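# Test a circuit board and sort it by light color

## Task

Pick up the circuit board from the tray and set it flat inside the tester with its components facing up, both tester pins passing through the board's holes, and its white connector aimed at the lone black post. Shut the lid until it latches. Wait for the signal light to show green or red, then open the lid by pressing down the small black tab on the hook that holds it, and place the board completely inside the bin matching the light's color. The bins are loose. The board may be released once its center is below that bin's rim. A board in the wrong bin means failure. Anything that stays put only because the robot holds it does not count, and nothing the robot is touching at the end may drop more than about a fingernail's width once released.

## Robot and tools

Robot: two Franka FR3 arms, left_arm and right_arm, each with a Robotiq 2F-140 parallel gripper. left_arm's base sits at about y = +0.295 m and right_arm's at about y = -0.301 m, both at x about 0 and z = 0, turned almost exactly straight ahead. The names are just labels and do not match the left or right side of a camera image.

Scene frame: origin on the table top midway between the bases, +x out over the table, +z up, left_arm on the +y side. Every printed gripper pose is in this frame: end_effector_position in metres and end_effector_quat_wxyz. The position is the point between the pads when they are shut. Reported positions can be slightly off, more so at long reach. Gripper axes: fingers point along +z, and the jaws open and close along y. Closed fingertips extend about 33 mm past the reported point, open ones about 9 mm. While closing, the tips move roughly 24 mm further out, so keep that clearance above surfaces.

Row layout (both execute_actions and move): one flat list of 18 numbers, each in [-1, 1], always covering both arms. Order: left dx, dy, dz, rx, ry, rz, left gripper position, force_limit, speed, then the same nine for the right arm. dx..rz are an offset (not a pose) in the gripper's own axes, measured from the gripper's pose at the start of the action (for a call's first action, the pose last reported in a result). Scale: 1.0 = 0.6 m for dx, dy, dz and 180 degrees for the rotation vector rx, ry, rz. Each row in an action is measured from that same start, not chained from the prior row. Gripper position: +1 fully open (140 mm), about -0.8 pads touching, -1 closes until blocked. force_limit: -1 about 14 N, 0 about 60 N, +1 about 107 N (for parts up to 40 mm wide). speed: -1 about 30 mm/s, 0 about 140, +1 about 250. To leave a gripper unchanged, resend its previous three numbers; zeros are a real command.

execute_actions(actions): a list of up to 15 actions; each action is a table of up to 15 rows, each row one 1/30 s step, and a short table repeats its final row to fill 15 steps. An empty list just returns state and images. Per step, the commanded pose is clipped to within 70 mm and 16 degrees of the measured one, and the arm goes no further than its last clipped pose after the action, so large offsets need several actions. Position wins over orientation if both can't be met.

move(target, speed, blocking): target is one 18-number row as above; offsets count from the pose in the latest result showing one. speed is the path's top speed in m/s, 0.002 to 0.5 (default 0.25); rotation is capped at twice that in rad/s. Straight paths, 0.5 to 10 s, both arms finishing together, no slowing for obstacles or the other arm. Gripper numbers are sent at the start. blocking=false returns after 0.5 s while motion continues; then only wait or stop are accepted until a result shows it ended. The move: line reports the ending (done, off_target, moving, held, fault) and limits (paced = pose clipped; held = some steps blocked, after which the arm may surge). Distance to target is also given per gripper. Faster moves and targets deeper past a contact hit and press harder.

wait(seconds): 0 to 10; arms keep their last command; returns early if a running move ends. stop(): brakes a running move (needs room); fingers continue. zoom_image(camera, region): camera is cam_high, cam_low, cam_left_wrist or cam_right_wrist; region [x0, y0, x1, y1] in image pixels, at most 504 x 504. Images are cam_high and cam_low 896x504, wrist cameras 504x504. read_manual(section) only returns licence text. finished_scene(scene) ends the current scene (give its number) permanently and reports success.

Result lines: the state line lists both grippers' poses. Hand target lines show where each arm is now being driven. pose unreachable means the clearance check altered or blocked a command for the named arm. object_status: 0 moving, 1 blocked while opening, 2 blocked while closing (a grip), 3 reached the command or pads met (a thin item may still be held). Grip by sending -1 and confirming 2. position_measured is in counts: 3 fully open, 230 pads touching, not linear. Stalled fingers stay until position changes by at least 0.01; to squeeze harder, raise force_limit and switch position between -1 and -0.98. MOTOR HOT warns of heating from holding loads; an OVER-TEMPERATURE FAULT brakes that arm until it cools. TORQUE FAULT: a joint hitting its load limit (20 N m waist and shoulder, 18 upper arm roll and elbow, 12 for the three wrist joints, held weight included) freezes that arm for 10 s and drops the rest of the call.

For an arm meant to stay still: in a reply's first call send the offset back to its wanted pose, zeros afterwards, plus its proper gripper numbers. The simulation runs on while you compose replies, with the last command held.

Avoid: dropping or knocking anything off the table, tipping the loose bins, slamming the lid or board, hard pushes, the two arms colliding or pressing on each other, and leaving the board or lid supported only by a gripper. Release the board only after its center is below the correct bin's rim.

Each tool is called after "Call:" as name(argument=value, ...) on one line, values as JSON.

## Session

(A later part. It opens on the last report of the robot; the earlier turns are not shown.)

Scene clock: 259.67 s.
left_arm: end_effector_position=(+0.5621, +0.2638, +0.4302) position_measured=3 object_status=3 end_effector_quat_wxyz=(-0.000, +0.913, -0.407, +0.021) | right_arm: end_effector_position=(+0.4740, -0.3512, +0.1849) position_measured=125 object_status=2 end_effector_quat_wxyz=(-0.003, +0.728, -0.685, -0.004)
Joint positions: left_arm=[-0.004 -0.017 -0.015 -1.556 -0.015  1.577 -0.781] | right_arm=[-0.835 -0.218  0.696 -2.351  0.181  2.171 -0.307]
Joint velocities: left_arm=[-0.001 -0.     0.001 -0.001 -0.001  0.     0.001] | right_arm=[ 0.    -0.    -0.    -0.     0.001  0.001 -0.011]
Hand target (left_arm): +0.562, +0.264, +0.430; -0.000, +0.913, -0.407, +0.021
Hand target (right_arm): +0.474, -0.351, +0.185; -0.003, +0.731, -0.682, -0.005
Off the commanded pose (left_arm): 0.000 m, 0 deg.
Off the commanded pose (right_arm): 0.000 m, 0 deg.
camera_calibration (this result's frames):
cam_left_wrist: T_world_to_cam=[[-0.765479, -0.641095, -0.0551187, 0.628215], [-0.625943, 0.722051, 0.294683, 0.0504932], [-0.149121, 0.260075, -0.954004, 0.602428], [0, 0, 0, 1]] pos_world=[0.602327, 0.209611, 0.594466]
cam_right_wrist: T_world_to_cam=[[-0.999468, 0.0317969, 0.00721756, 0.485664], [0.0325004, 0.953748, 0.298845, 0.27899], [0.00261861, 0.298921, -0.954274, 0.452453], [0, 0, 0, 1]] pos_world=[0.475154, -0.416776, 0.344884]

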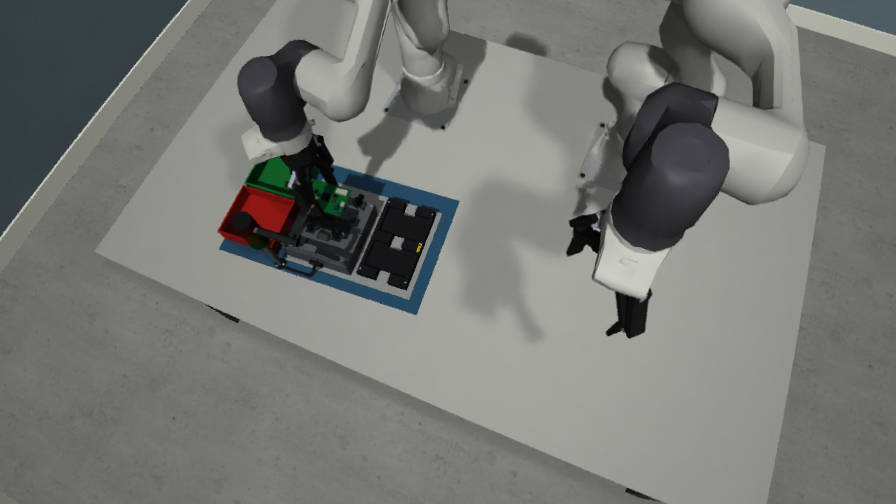

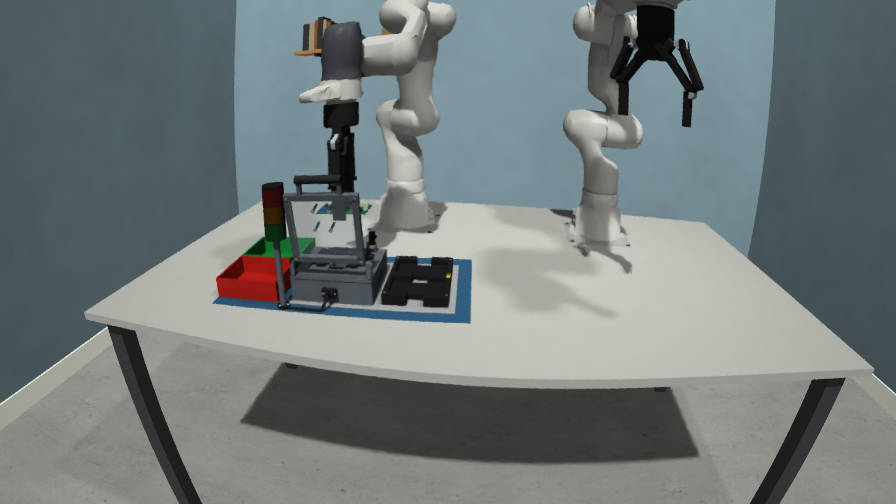

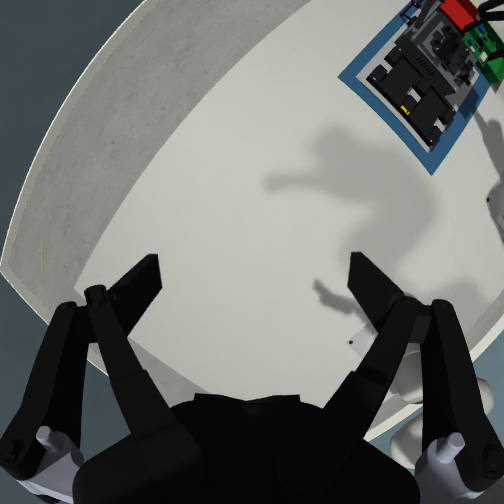

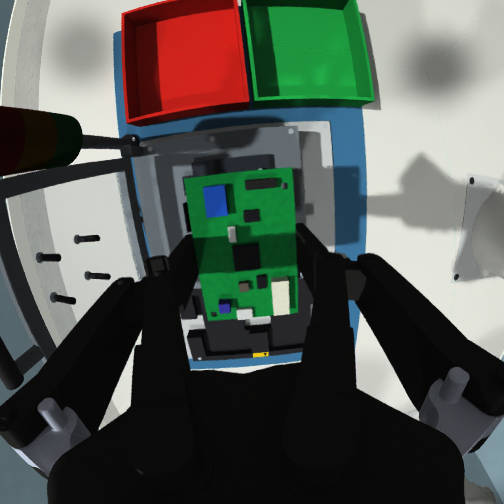

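Call:
move(target=[0,0,0,0,0,0,1,0,0,0.019,-0.015,0.09,0,0.001,0,-1,-0.3,-0.6], speed=0.06)

Call:
execute_actions(actions=[])

Call:
zoom_image(camera="cam_right_wrist", region=[110,100,370,370])

Scene clock: 276.13 s.
left_arm: end_effector_position=(+0.5621, +0.2638, +0.4302) position_measured=3 object_status=3 end_effector_quat_wxyz=(-0.000, +0.913, -0.407, +0.021) | right_arm: end_effector_position=(+0.4817, -0.3603, +0.1304) position_measured=125 object_status=2 end_effector_quat_wxyz=(-0.001, +0.732, -0.681, -0.006)
Joint positions: left_arm=[-0.004 -0.017 -0.015 -1.556 -0.015  1.577 -0.781] | right_arm=[-0.859 -0.076  0.723 -2.384  0.079  2.317 -0.254]
Joint velocities: left_arm=[-0.001  0.    -0.     0.001  0.     0.001 -0.002] | right_arm=[-0.    -0.001 -0.001 -0.001 -0.006  0.011  0.021]
Hand target (left_arm): +0.562, +0.264, +0.430; -0.000, +0.913, -0.407, +0.021
Hand target (right_arm): +0.483, -0.360, +0.130; -0.001, +0.729, -0.684, -0.003
Off the commanded pose (left_arm): 0.000 m, 0 deg.
Off the commanded pose (right_arm): 0.002 m, 1 deg.
move: done
camera_calibration (this result's frames):
cam_left_wrist: T_world_to_cam=[[-0.765479, -0.641095, -0.0551187, 0.628215], [-0.625942, 0.722051, 0.294683, 0.0504932], [-0.149121, 0.260075, -0.954004, 0.602428], [0, 0, 0, 1]] pos_world=[0.602327, 0.20961, 0.594466]
cam_right_wrist: T_world_to_cam=[[-0.999694, 0.0215028, 0.0122539, 0.489771], [0.0241739, 0.954507, 0.297208, 0.308222], [-0.0053056, 0.297413, -0.954734, 0.406497], [0, 0, 0, 1]] pos_world=[0.484327, -0.425628, 0.290489]

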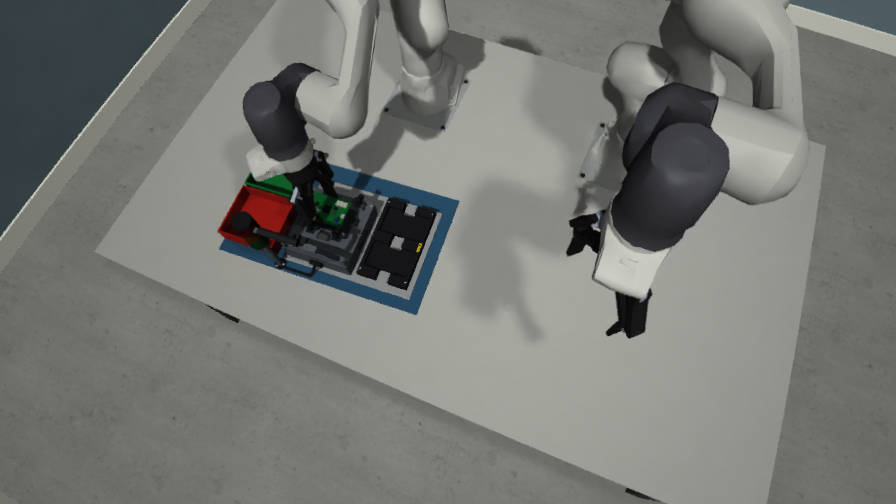

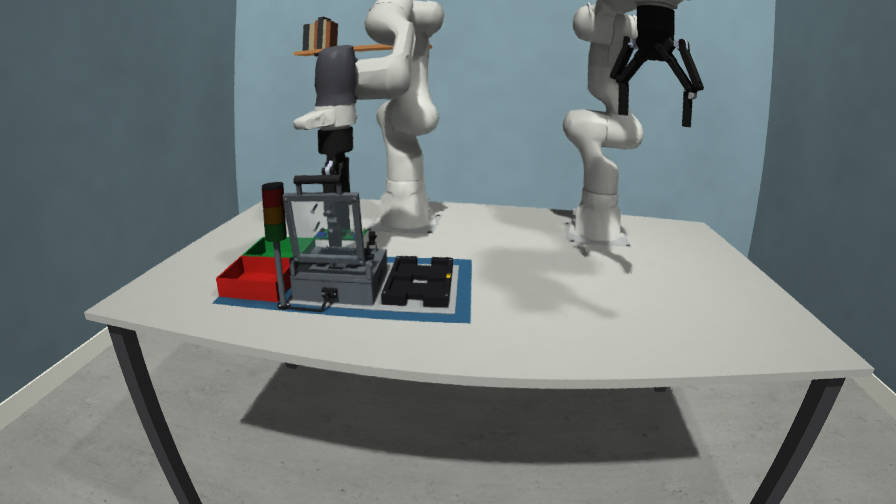

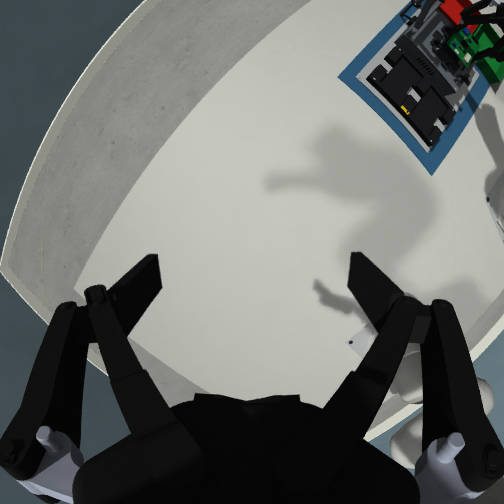

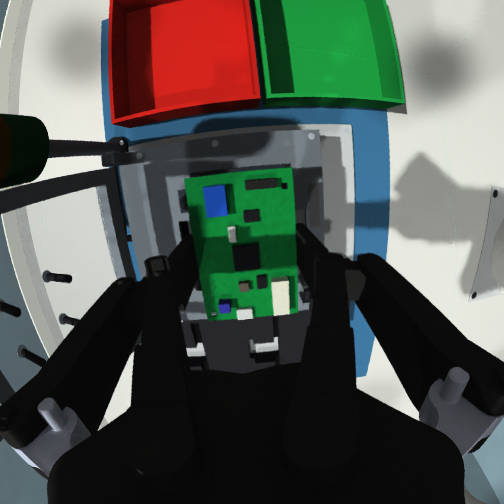

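Scene clock: 276.13 s.
left_arm: end_effector_position=(+0.5621, +0.2638, +0.4302) position_measured=3 object_status=3 end_effector_quat_wxyz=(-0.000, +0.913, -0.407, +0.021) | right_arm: end_effector_position=(+0.4817, -0.3603, +0.1304) position_measured=125 object_status=2 end_effector_quat_wxyz=(-0.001, +0.732, -0.681, -0.006)
Joint positions: left_arm=[-0.004 -0.017 -0.015 -1.556 -0.015  1.577 -0.781] | right_arm=[-0.859 -0.076  0.723 -2.384  0.079  2.317 -0.254]
Joint velocities: left_arm=[-0.001  0.    -0.     0.001  0.     0.001 -0.002] | right_arm=[-0.    -0.001 -0.001 -0.001 -0.006  0.011  0.021]
Hand target (left_arm): +0.562, +0.264, +0.430; -0.000, +0.913, -0.407, +0.021
Hand target (right_arm): +0.483, -0.360, +0.130; -0.001, +0.729, -0.684, -0.003
Off the commanded pose (left_arm): 0.000 m, 0 deg.
Off the commanded pose (right_arm): 0.002 m, 1 deg.
camera_calibration (this result's frames):
cam_left_wrist: T_world_to_cam=[[-0.765479, -0.641095, -0.0551187, 0.628215], [-0.625942, 0.722051, 0.294683, 0.0504932], [-0.149121, 0.260075, -0.954004, 0.602428], [0, 0, 0, 1]] pos_world=[0.602327, 0.20961, 0.594466]
cam_right_wrist: T_world_to_cam=[[-0.999694, 0.0215028, 0.0122539, 0.489771], [0.0241739, 0.954507, 0.297208, 0.308222], [-0.0053056, 0.297413, -0.954734, 0.406497], [0, 0, 0, 1]] pos_world=[0.484327, -0.425628, 0.290489]

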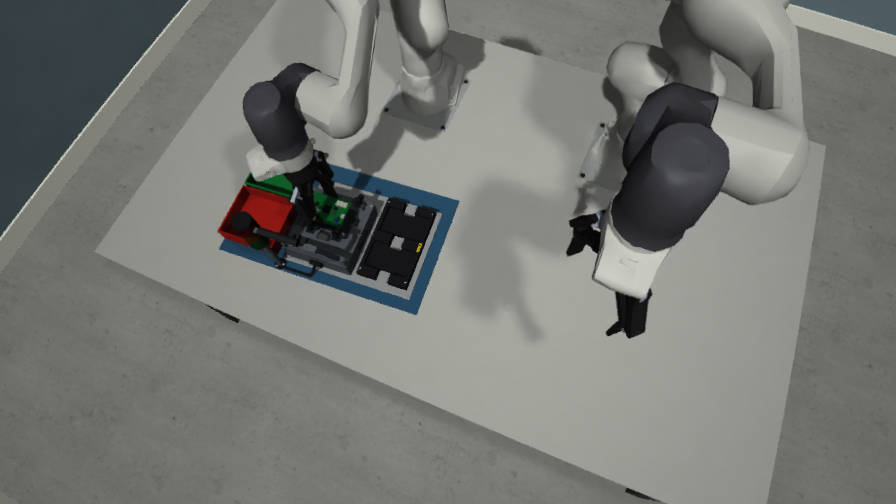

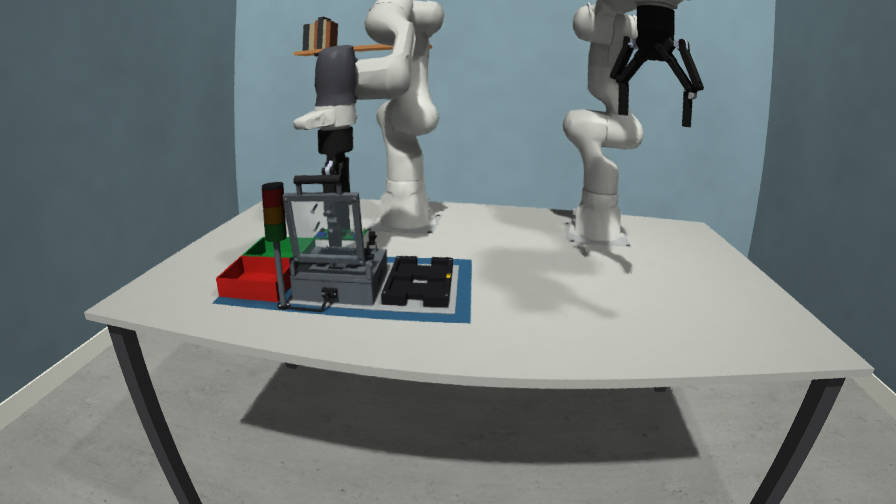

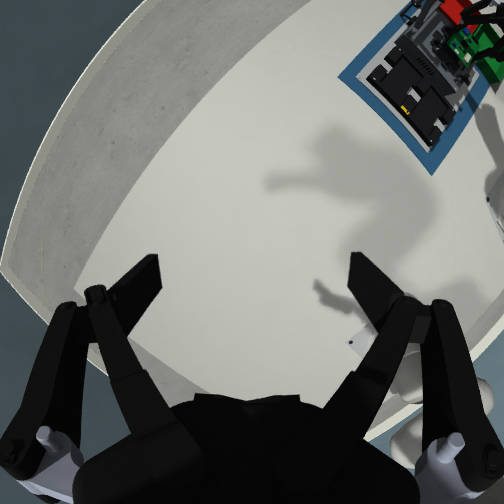

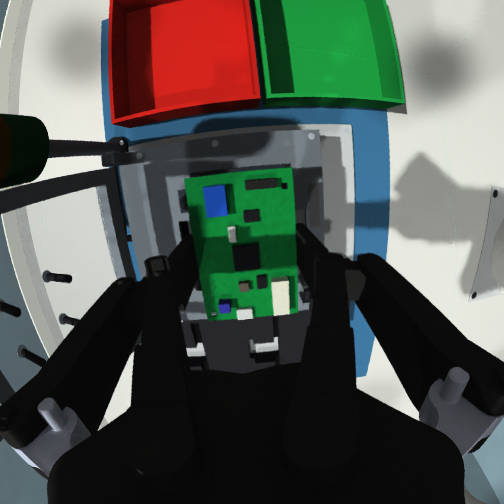

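Region (110, 100, 370, 370) of cam_right_wrist's 504x504 image, scaled by 1.867, with more detail than that image has; it fills the left 485 columns of this view, and the rest is white.

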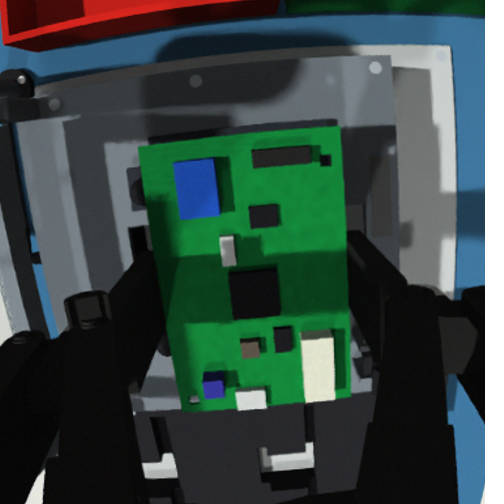

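Call:
move(target=[0,0,0,0,0,0,1,0,0,-0.03,0,0.02,0,0,0,-1,-0.3,-0.6], speed=0.04)

Call:
zoom_image(camera="cam_right_wrist", region=[160,120,330,240])

Scene clock: 291.87 s.
left_arm: end_effector_position=(+0.5621, +0.2638, +0.4302) position_measured=3 object_status=3 end_effector_quat_wxyz=(-0.000, +0.913, -0.407, +0.021) | right_arm: end_effector_position=(+0.4797, -0.3429, +0.1194) position_measured=125 object_status=2 end_effector_quat_wxyz=(-0.000, +0.735, -0.679, -0.007)
Joint positions: left_arm=[-0.004 -0.017 -0.015 -1.556 -0.015  1.577 -0.781] | right_arm=[-0.845 -0.063  0.746 -2.404  0.072  2.344 -0.222]
Joint velocities: left_arm=[ 0.    -0.     0.001 -0.002 -0.    -0.     0.   ] | right_arm=[-0.001 -0.     0.002  0.001 -0.003  0.011  0.022]
Hand target (left_arm): +0.562, +0.264, +0.430; -0.000, +0.913, -0.407, +0.021
Hand target (right_arm): +0.481, -0.342, +0.119; -0.001, +0.732, -0.681, -0.005
Off the commanded pose (left_arm): 0.000 m, 0 deg.
Off the commanded pose (right_arm): 0.001 m, 0 deg.
move: done
camera_calibration (this result's frames):
cam_left_wrist: T_world_to_cam=[[-0.765479, -0.641095, -0.0551186, 0.628215], [-0.625942, 0.722051, 0.294683, 0.0504931], [-0.149122, 0.260075, -0.954004, 0.602428], [0, 0, 0, 1]] pos_world=[0.602327, 0.20961, 0.594466]
cam_right_wrist: T_world_to_cam=[[-0.99979, 0.0138593, 0.0151255, 0.48465], [0.0177445, 0.954228, 0.298552, 0.297772], [-0.0102955, 0.298757, -0.954274, 0.393561], [0, 0, 0, 1]] pos_world=[0.483316, -0.408439, 0.279334]

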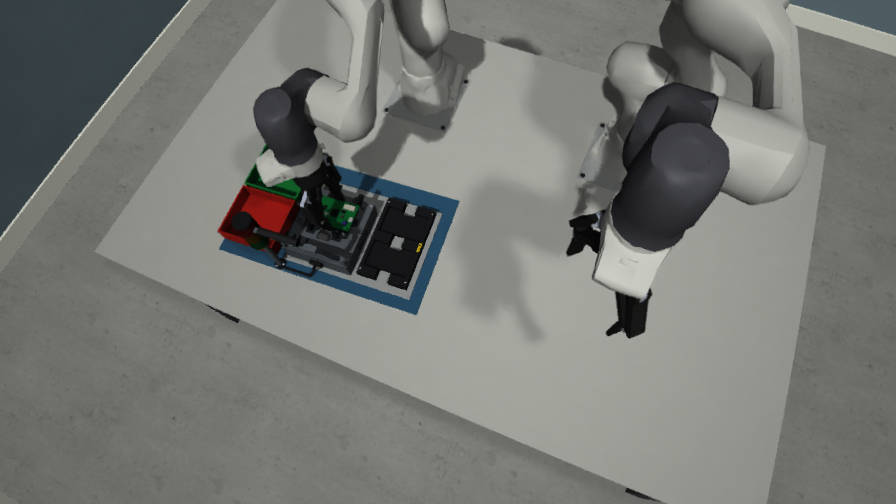

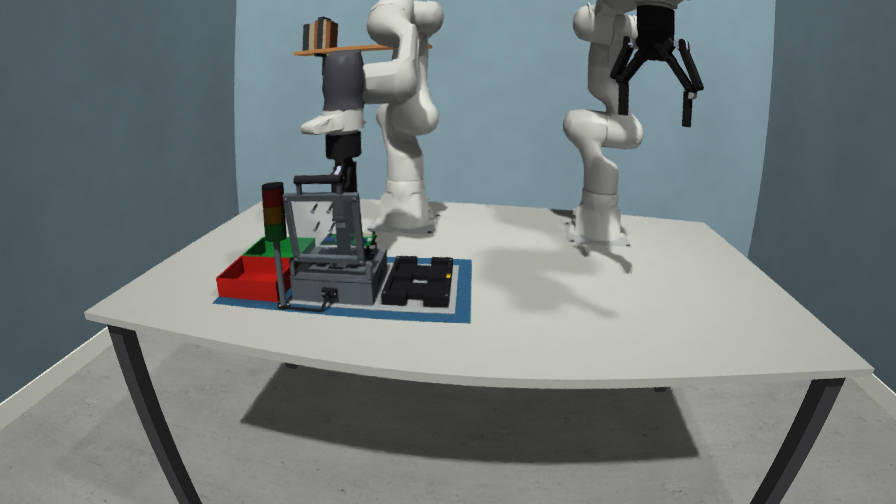

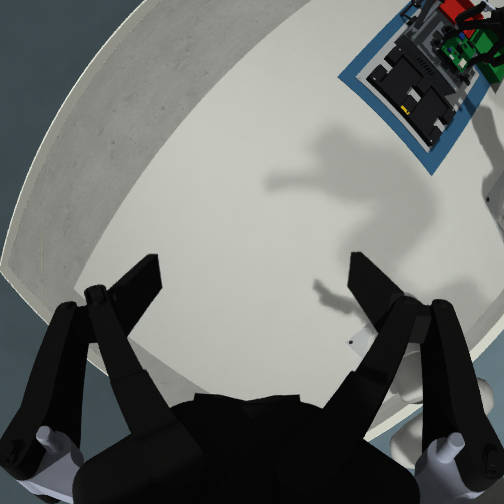

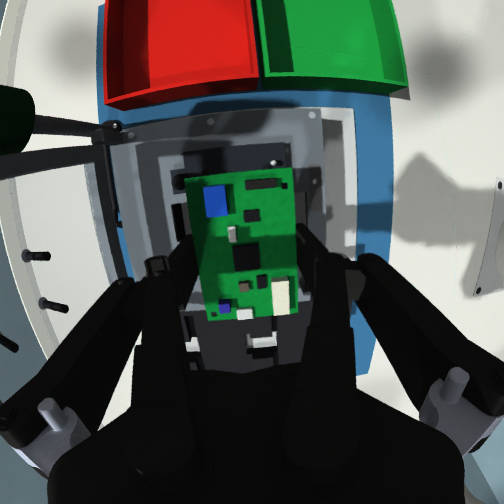

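Region (160, 120, 330, 240) of cam_right_wrist's 504x504 image, scaled by 2.965, with more detail than that image has; it fills the top 356 rows of this view, and the rest is white.

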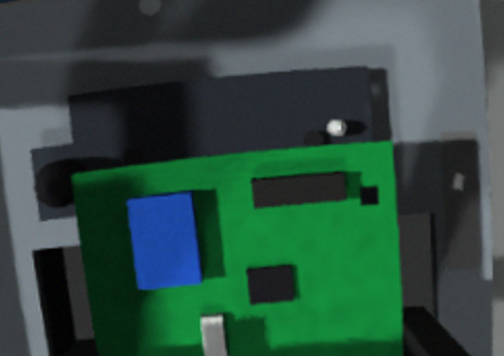

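Call:
move(target=[0,0,0,0,0,0,1,0,0,0.027,-0.007,0.029,0,0,0.001,-1,-0.3,-0.6], speed=0.03)

Call:
execute_actions(actions=[])

Call:
zoom_image(camera="cam_right_wrist", region=[160,140,330,340])

Scene clock: 324.17 s.
left_arm: end_effector_position=(+0.5621, +0.2638, +0.4302) position_measured=3 object_status=3 end_effector_quat_wxyz=(-0.000, +0.913, -0.407, +0.021) | right_arm: end_effector_position=(+0.4834, -0.3565, +0.1016) position_measured=125 object_status=2 end_effector_quat_wxyz=(+0.001, +0.736, -0.677, -0.009)
Joint positions: left_arm=[-0.004 -0.017 -0.015 -1.556 -0.015  1.577 -0.781] | right_arm=[-0.863  0.004  0.736 -2.396  0.009  2.383 -0.209]
Joint velocities: left_arm=[ 0.001 -0.001  0.001 -0.     0.    -0.    -0.   ] | right_arm=[ 0.     0.002 -0.    -0.001 -0.009  0.008  0.006]
Hand target (left_arm): +0.562, +0.264, +0.430; -0.000, +0.913, -0.407, +0.021
Hand target (right_arm): +0.485, -0.358, +0.101; +0.000, +0.734, -0.679, -0.007
Off the commanded pose (left_arm): 0.000 m, 0 deg.
Off the commanded pose (right_arm): 0.003 m, 1 deg.
move: done
camera_calibration (this result's frames):
cam_left_wrist: T_world_to_cam=[[-0.765479, -0.641095, -0.0551187, 0.628215], [-0.625943, 0.722051, 0.294683, 0.0504933], [-0.149121, 0.260075, -0.954004, 0.602428], [0, 0, 0, 1]] pos_world=[0.602327, 0.20961, 0.594466]
cam_right_wrist: T_world_to_cam=[[-0.999764, 0.00932282, 0.0196262, 0.486693], [0.0147842, 0.953815, 0.300032, 0.317186], [-0.0159226, 0.300251, -0.953727, 0.383913], [0, 0, 0, 1]] pos_world=[0.488001, -0.422344, 0.26143]

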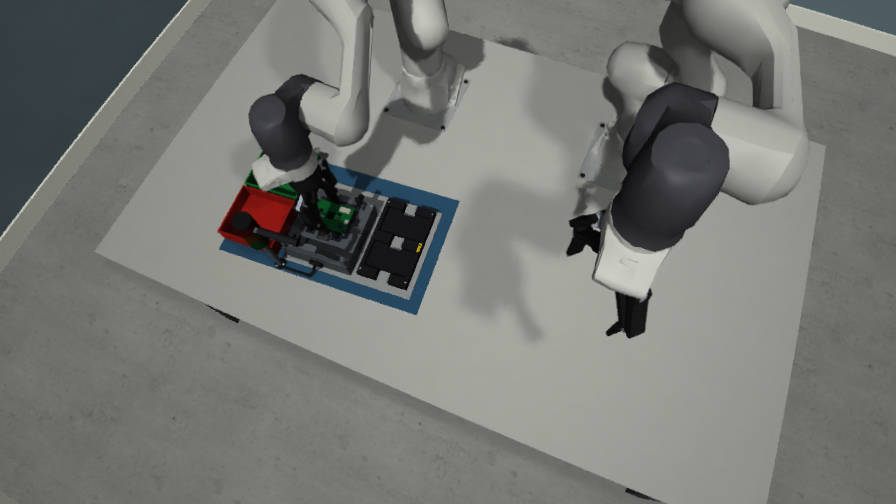

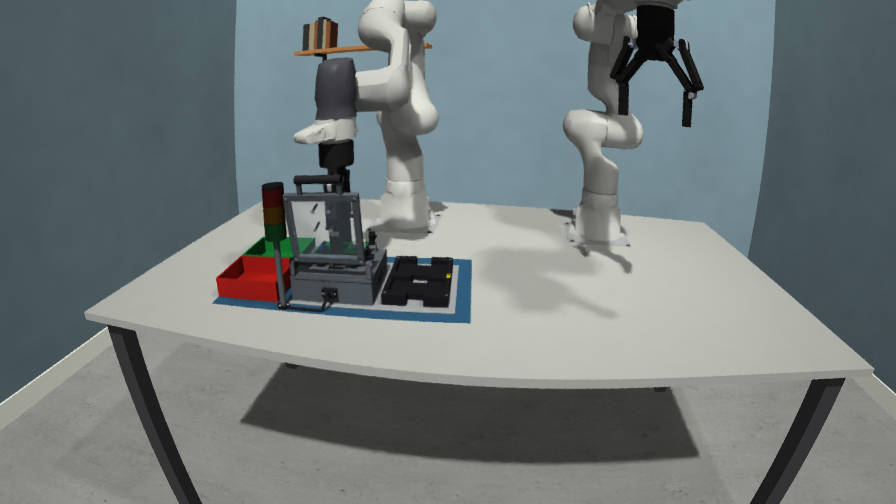

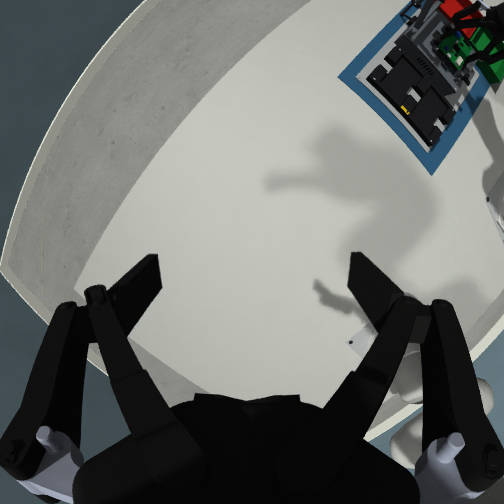

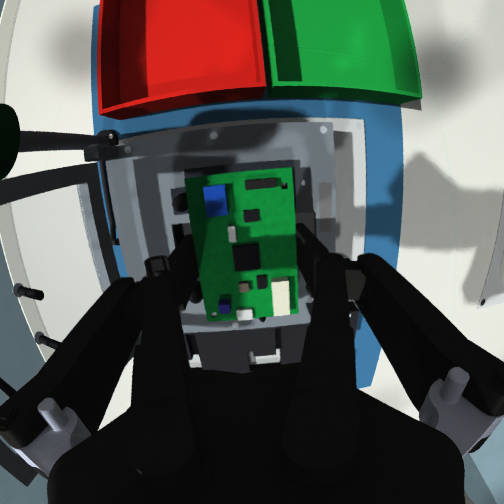

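Scene clock: 324.17 s.
left_arm: end_effector_position=(+0.5621, +0.2638, +0.4302) position_measured=3 object_status=3 end_effector_quat_wxyz=(-0.000, +0.913, -0.407, +0.021) | right_arm: end_effector_position=(+0.4834, -0.3565, +0.1016) position_measured=125 object_status=2 end_effector_quat_wxyz=(+0.001, +0.736, -0.677, -0.009)
Joint positions: left_arm=[-0.004 -0.017 -0.015 -1.556 -0.015  1.577 -0.781] | right_arm=[-0.863  0.004  0.736 -2.396  0.009  2.383 -0.209]
Joint velocities: left_arm=[ 0.001 -0.001  0.001 -0.     0.    -0.    -0.   ] | right_arm=[ 0.     0.002 -0.    -0.001 -0.009  0.008  0.006]
Hand target (left_arm): +0.562, +0.264, +0.430; -0.000, +0.913, -0.407, +0.021
Hand target (right_arm): +0.485, -0.358, +0.101; +0.000, +0.734, -0.679, -0.007
Off the commanded pose (left_arm): 0.000 m, 0 deg.
Off the commanded pose (right_arm): 0.003 m, 1 deg.
camera_calibration (this result's frames):
cam_left_wrist: T_world_to_cam=[[-0.765479, -0.641095, -0.0551187, 0.628215], [-0.625943, 0.722051, 0.294683, 0.0504933], [-0.149121, 0.260075, -0.954004, 0.602428], [0, 0, 0, 1]] pos_world=[0.602327, 0.20961, 0.594466]
cam_right_wrist: T_world_to_cam=[[-0.999764, 0.00932282, 0.0196262, 0.486693], [0.0147842, 0.953815, 0.300032, 0.317186], [-0.0159226, 0.300251, -0.953727, 0.383913], [0, 0, 0, 1]] pos_world=[0.488001, -0.422344, 0.26143]

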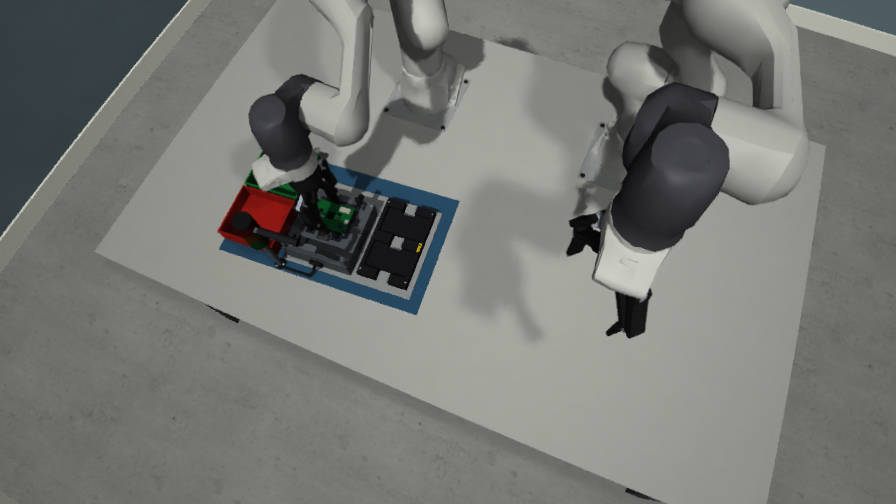

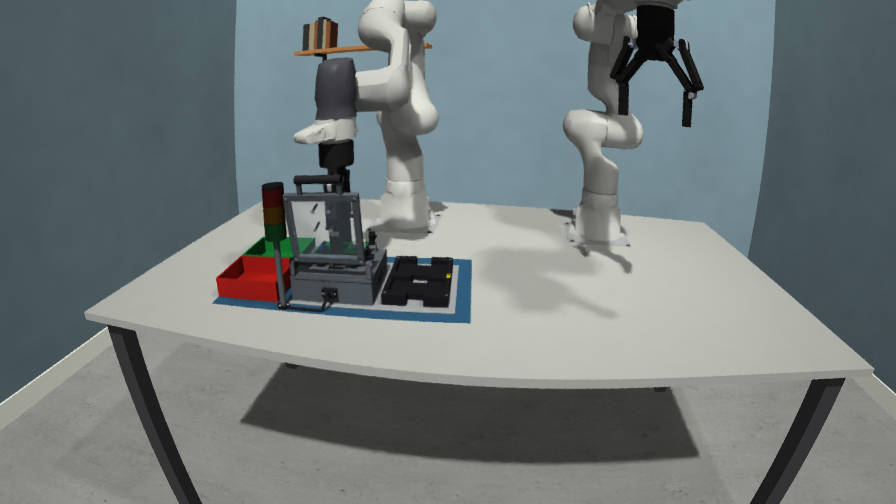

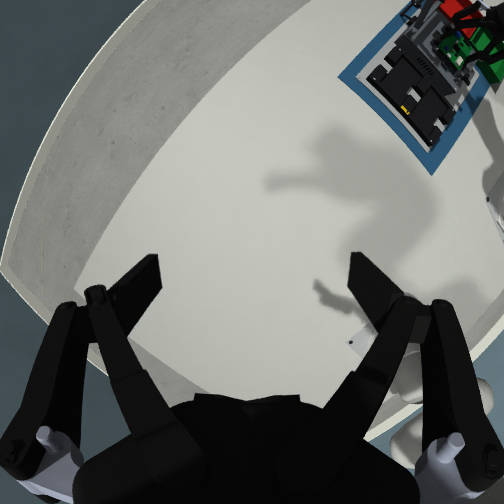

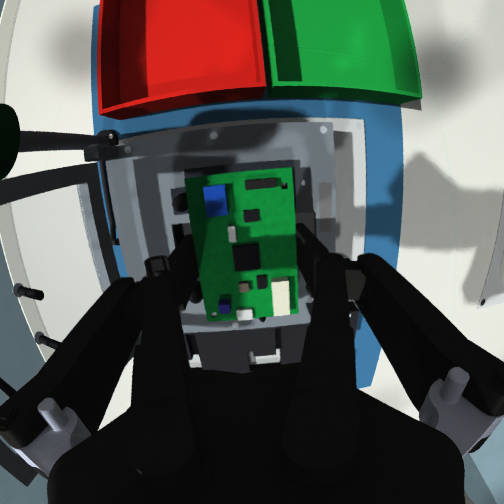

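Region (160, 140, 330, 340) of cam_right_wrist's 504x504 image, scaled by 2.520, with more detail than that image has; it fills the left 428 columns of this view, and the rest is white.

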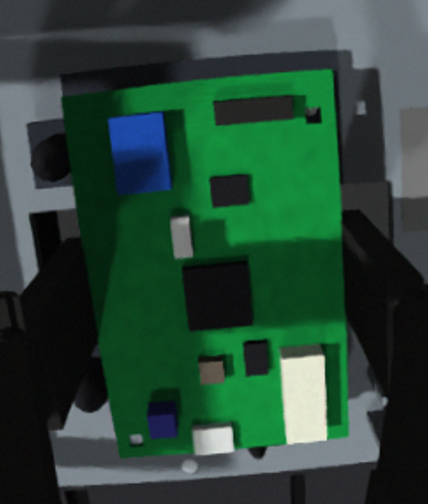

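Call:
execute_actions(actions=[[[0,0,0,0,0,0,1,0,0,0.004,-0.002,0.004,0.0026,0.002,0.004,-1,-0.3,-0.6]],[[0,0,0,0,0,0,1,0,0,0,0,0,0,0,0,-1,-0.3,-0.6]]])

Call:
zoom_image(camera="cam_right_wrist", region=[160,140,330,340])

Scene clock: 357.90 s.
left_arm: end_effector_position=(+0.5621, +0.2638, +0.4302) position_measured=3 object_status=3 end_effector_quat_wxyz=(-0.000, +0.913, -0.407, +0.021) | right_arm: end_effector_position=(+0.4838, -0.3575, +0.0995) position_measured=125 object_status=2 end_effector_quat_wxyz=(+0.001, +0.734, -0.679, -0.006)
Joint positions: left_arm=[-0.004 -0.017 -0.015 -1.556 -0.015  1.577 -0.781] | right_arm=[-0.863  0.007  0.736 -2.402  0.002  2.396 -0.198]
Joint velocities: left_arm=[-0.001 -0.001 -0.001 -0.    -0.     0.001 -0.   ] | right_arm=[-0.001  0.001 -0.    -0.    -0.001  0.    -0.001]
Hand target (left_arm): +0.562, +0.264, +0.430; -0.000, +0.913, -0.407, +0.021
Hand target (right_arm): +0.484, -0.357, +0.099; +0.001, +0.734, -0.679, -0.006
Off the commanded pose (left_arm): 0.000 m, 0 deg.
Off the commanded pose (right_arm): 0.000 m, 0 deg.
camera_calibration (this result's frames):
cam_left_wrist: T_world_to_cam=[[-0.765479, -0.641095, -0.0551187, 0.628215], [-0.625943, 0.722051, 0.294683, 0.0504933], [-0.149121, 0.260075, -0.954004, 0.602428], [0, 0, 0, 1]] pos_world=[0.602327, 0.20961, 0.594466]
cam_right_wrist: T_world_to_cam=[[-0.999779, 0.0149813, 0.0147416, 0.489633], [0.0186722, 0.955086, 0.295739, 0.317692], [-0.0096489, 0.295949, -0.955155, 0.37778], [0, 0, 0, 1]] pos_world=[0.487237, -0.422563, 0.259667]

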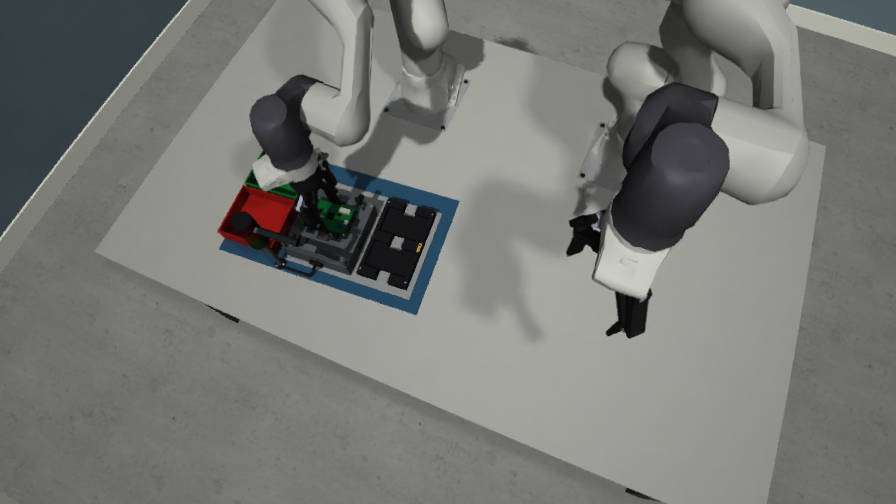

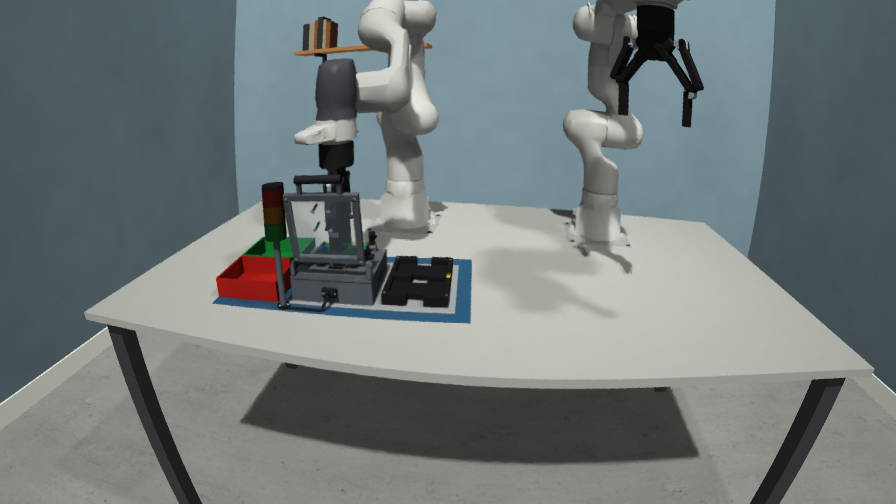

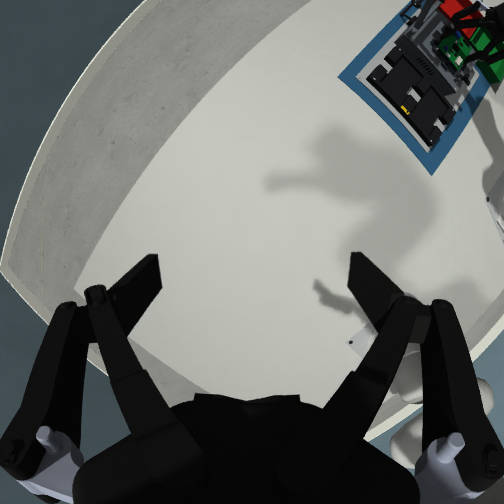

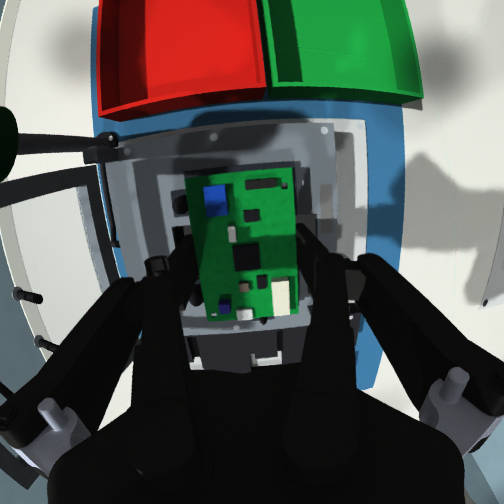

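Region (160, 140, 330, 340) of cam_right_wrist's 504x504 image, scaled by 2.520, with more detail than that image has; it fills the left 428 columns of this view, and the rest is white.

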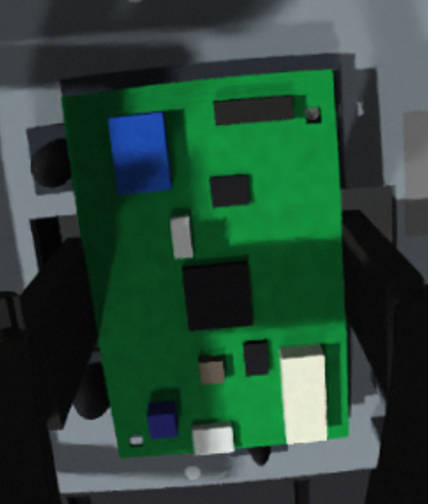

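Call:
execute_actions(actions=[[[0,0,0,0,0,0,1,0,0,0.004,0,0.002,0,0,0.007,-1,-0.3,-0.6]],[[0,0,0,0,0,0,1,0,0,0,0,0,0,0,0,-1,-0.3,-0.6]]])

Call:
zoom_image(camera="cam_right_wrist", region=[160,140,330,340])

Scene clock: 394.87 s.
left_arm: end_effector_position=(+0.5621, +0.2638, +0.4302) position_measured=3 object_status=3 end_effector_quat_wxyz=(-0.000, +0.913, -0.407, +0.021) | right_arm: end_effector_position=(+0.4831, -0.3582, +0.0983) position_measured=125 object_status=2 end_effector_quat_wxyz=(+0.001, +0.730, -0.684, -0.007)
Joint positions: left_arm=[-0.004 -0.017 -0.015 -1.556 -0.015  1.577 -0.781] | right_arm=[-0.863  0.01   0.735 -2.402 -0.001  2.396 -0.185]
Joint velocities: left_arm=[ 0.     0.001  0.    -0.     0.001 -0.    -0.   ] | right_arm=[-0.002 -0.     0.    -0.001  0.001 -0.    -0.001]
Hand target (left_arm): +0.562, +0.264, +0.430; -0.000, +0.913, -0.407, +0.021
Hand target (right_arm): +0.483, -0.358, +0.098; +0.001, +0.730, -0.684, -0.007
Off the commanded pose (left_arm): 0.000 m, 0 deg.
Off the commanded pose (right_arm): 0.000 m, 0 deg.
camera_calibration (this result's frames):
cam_left_wrist: T_world_to_cam=[[-0.765479, -0.641095, -0.0551189, 0.628215], [-0.625943, 0.722051, 0.294683, 0.0504935], [-0.149121, 0.260075, -0.954004, 0.602428], [0, 0, 0, 1]] pos_world=[0.602327, 0.20961, 0.594466]
cam_right_wrist: T_world_to_cam=[[-0.99946, 0.0280337, 0.0171458, 0.493294], [0.0318577, 0.954556, 0.296325, 0.312165], [-0.00805956, 0.296711, -0.954933, 0.376375], [0, 0, 0, 1]] pos_world=[0.486117, -0.423482, 0.258453]

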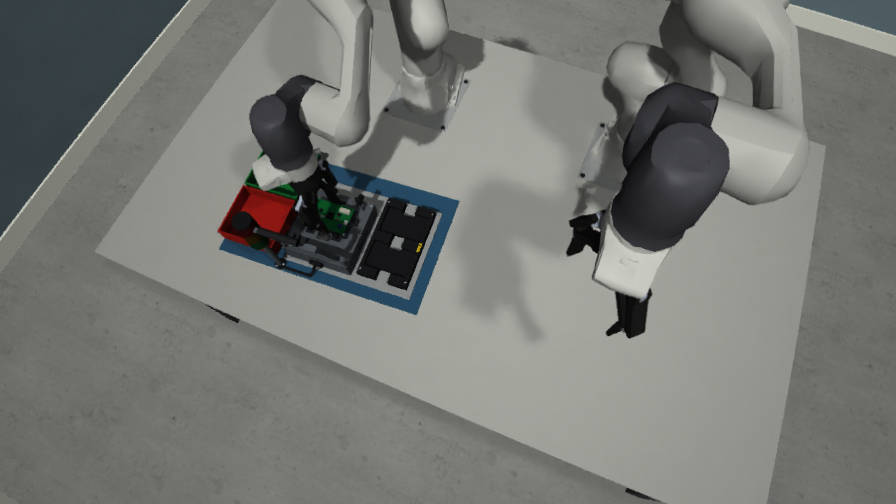

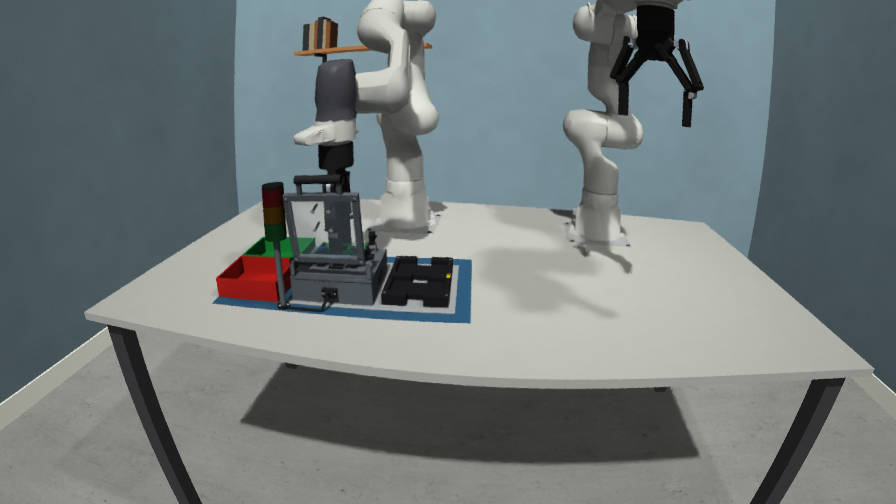

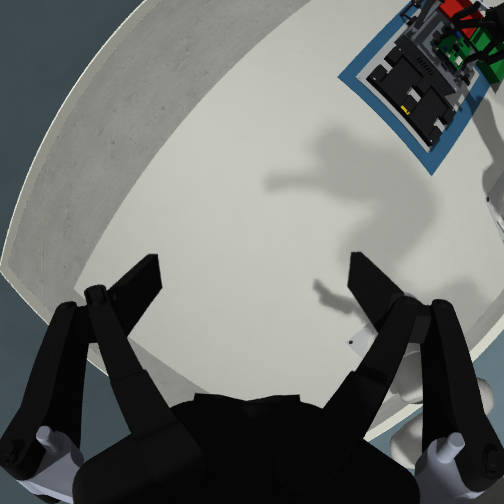

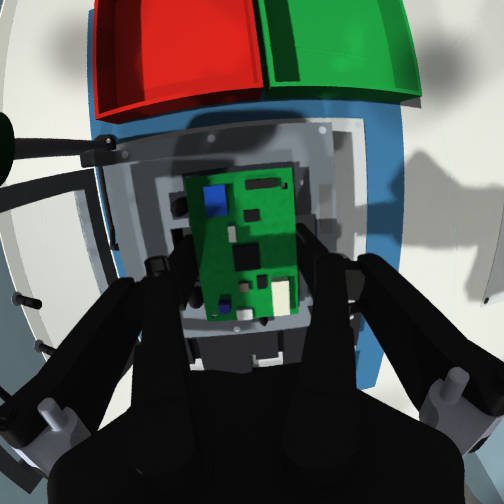

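Region (160, 140, 330, 340) of cam_right_wrist's 504x504 image, scaled by 2.520, with more detail than that image has; it fills the left 428 columns of this view, and the rest is white.

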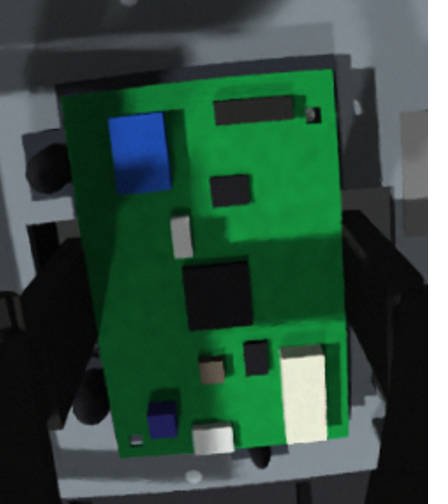

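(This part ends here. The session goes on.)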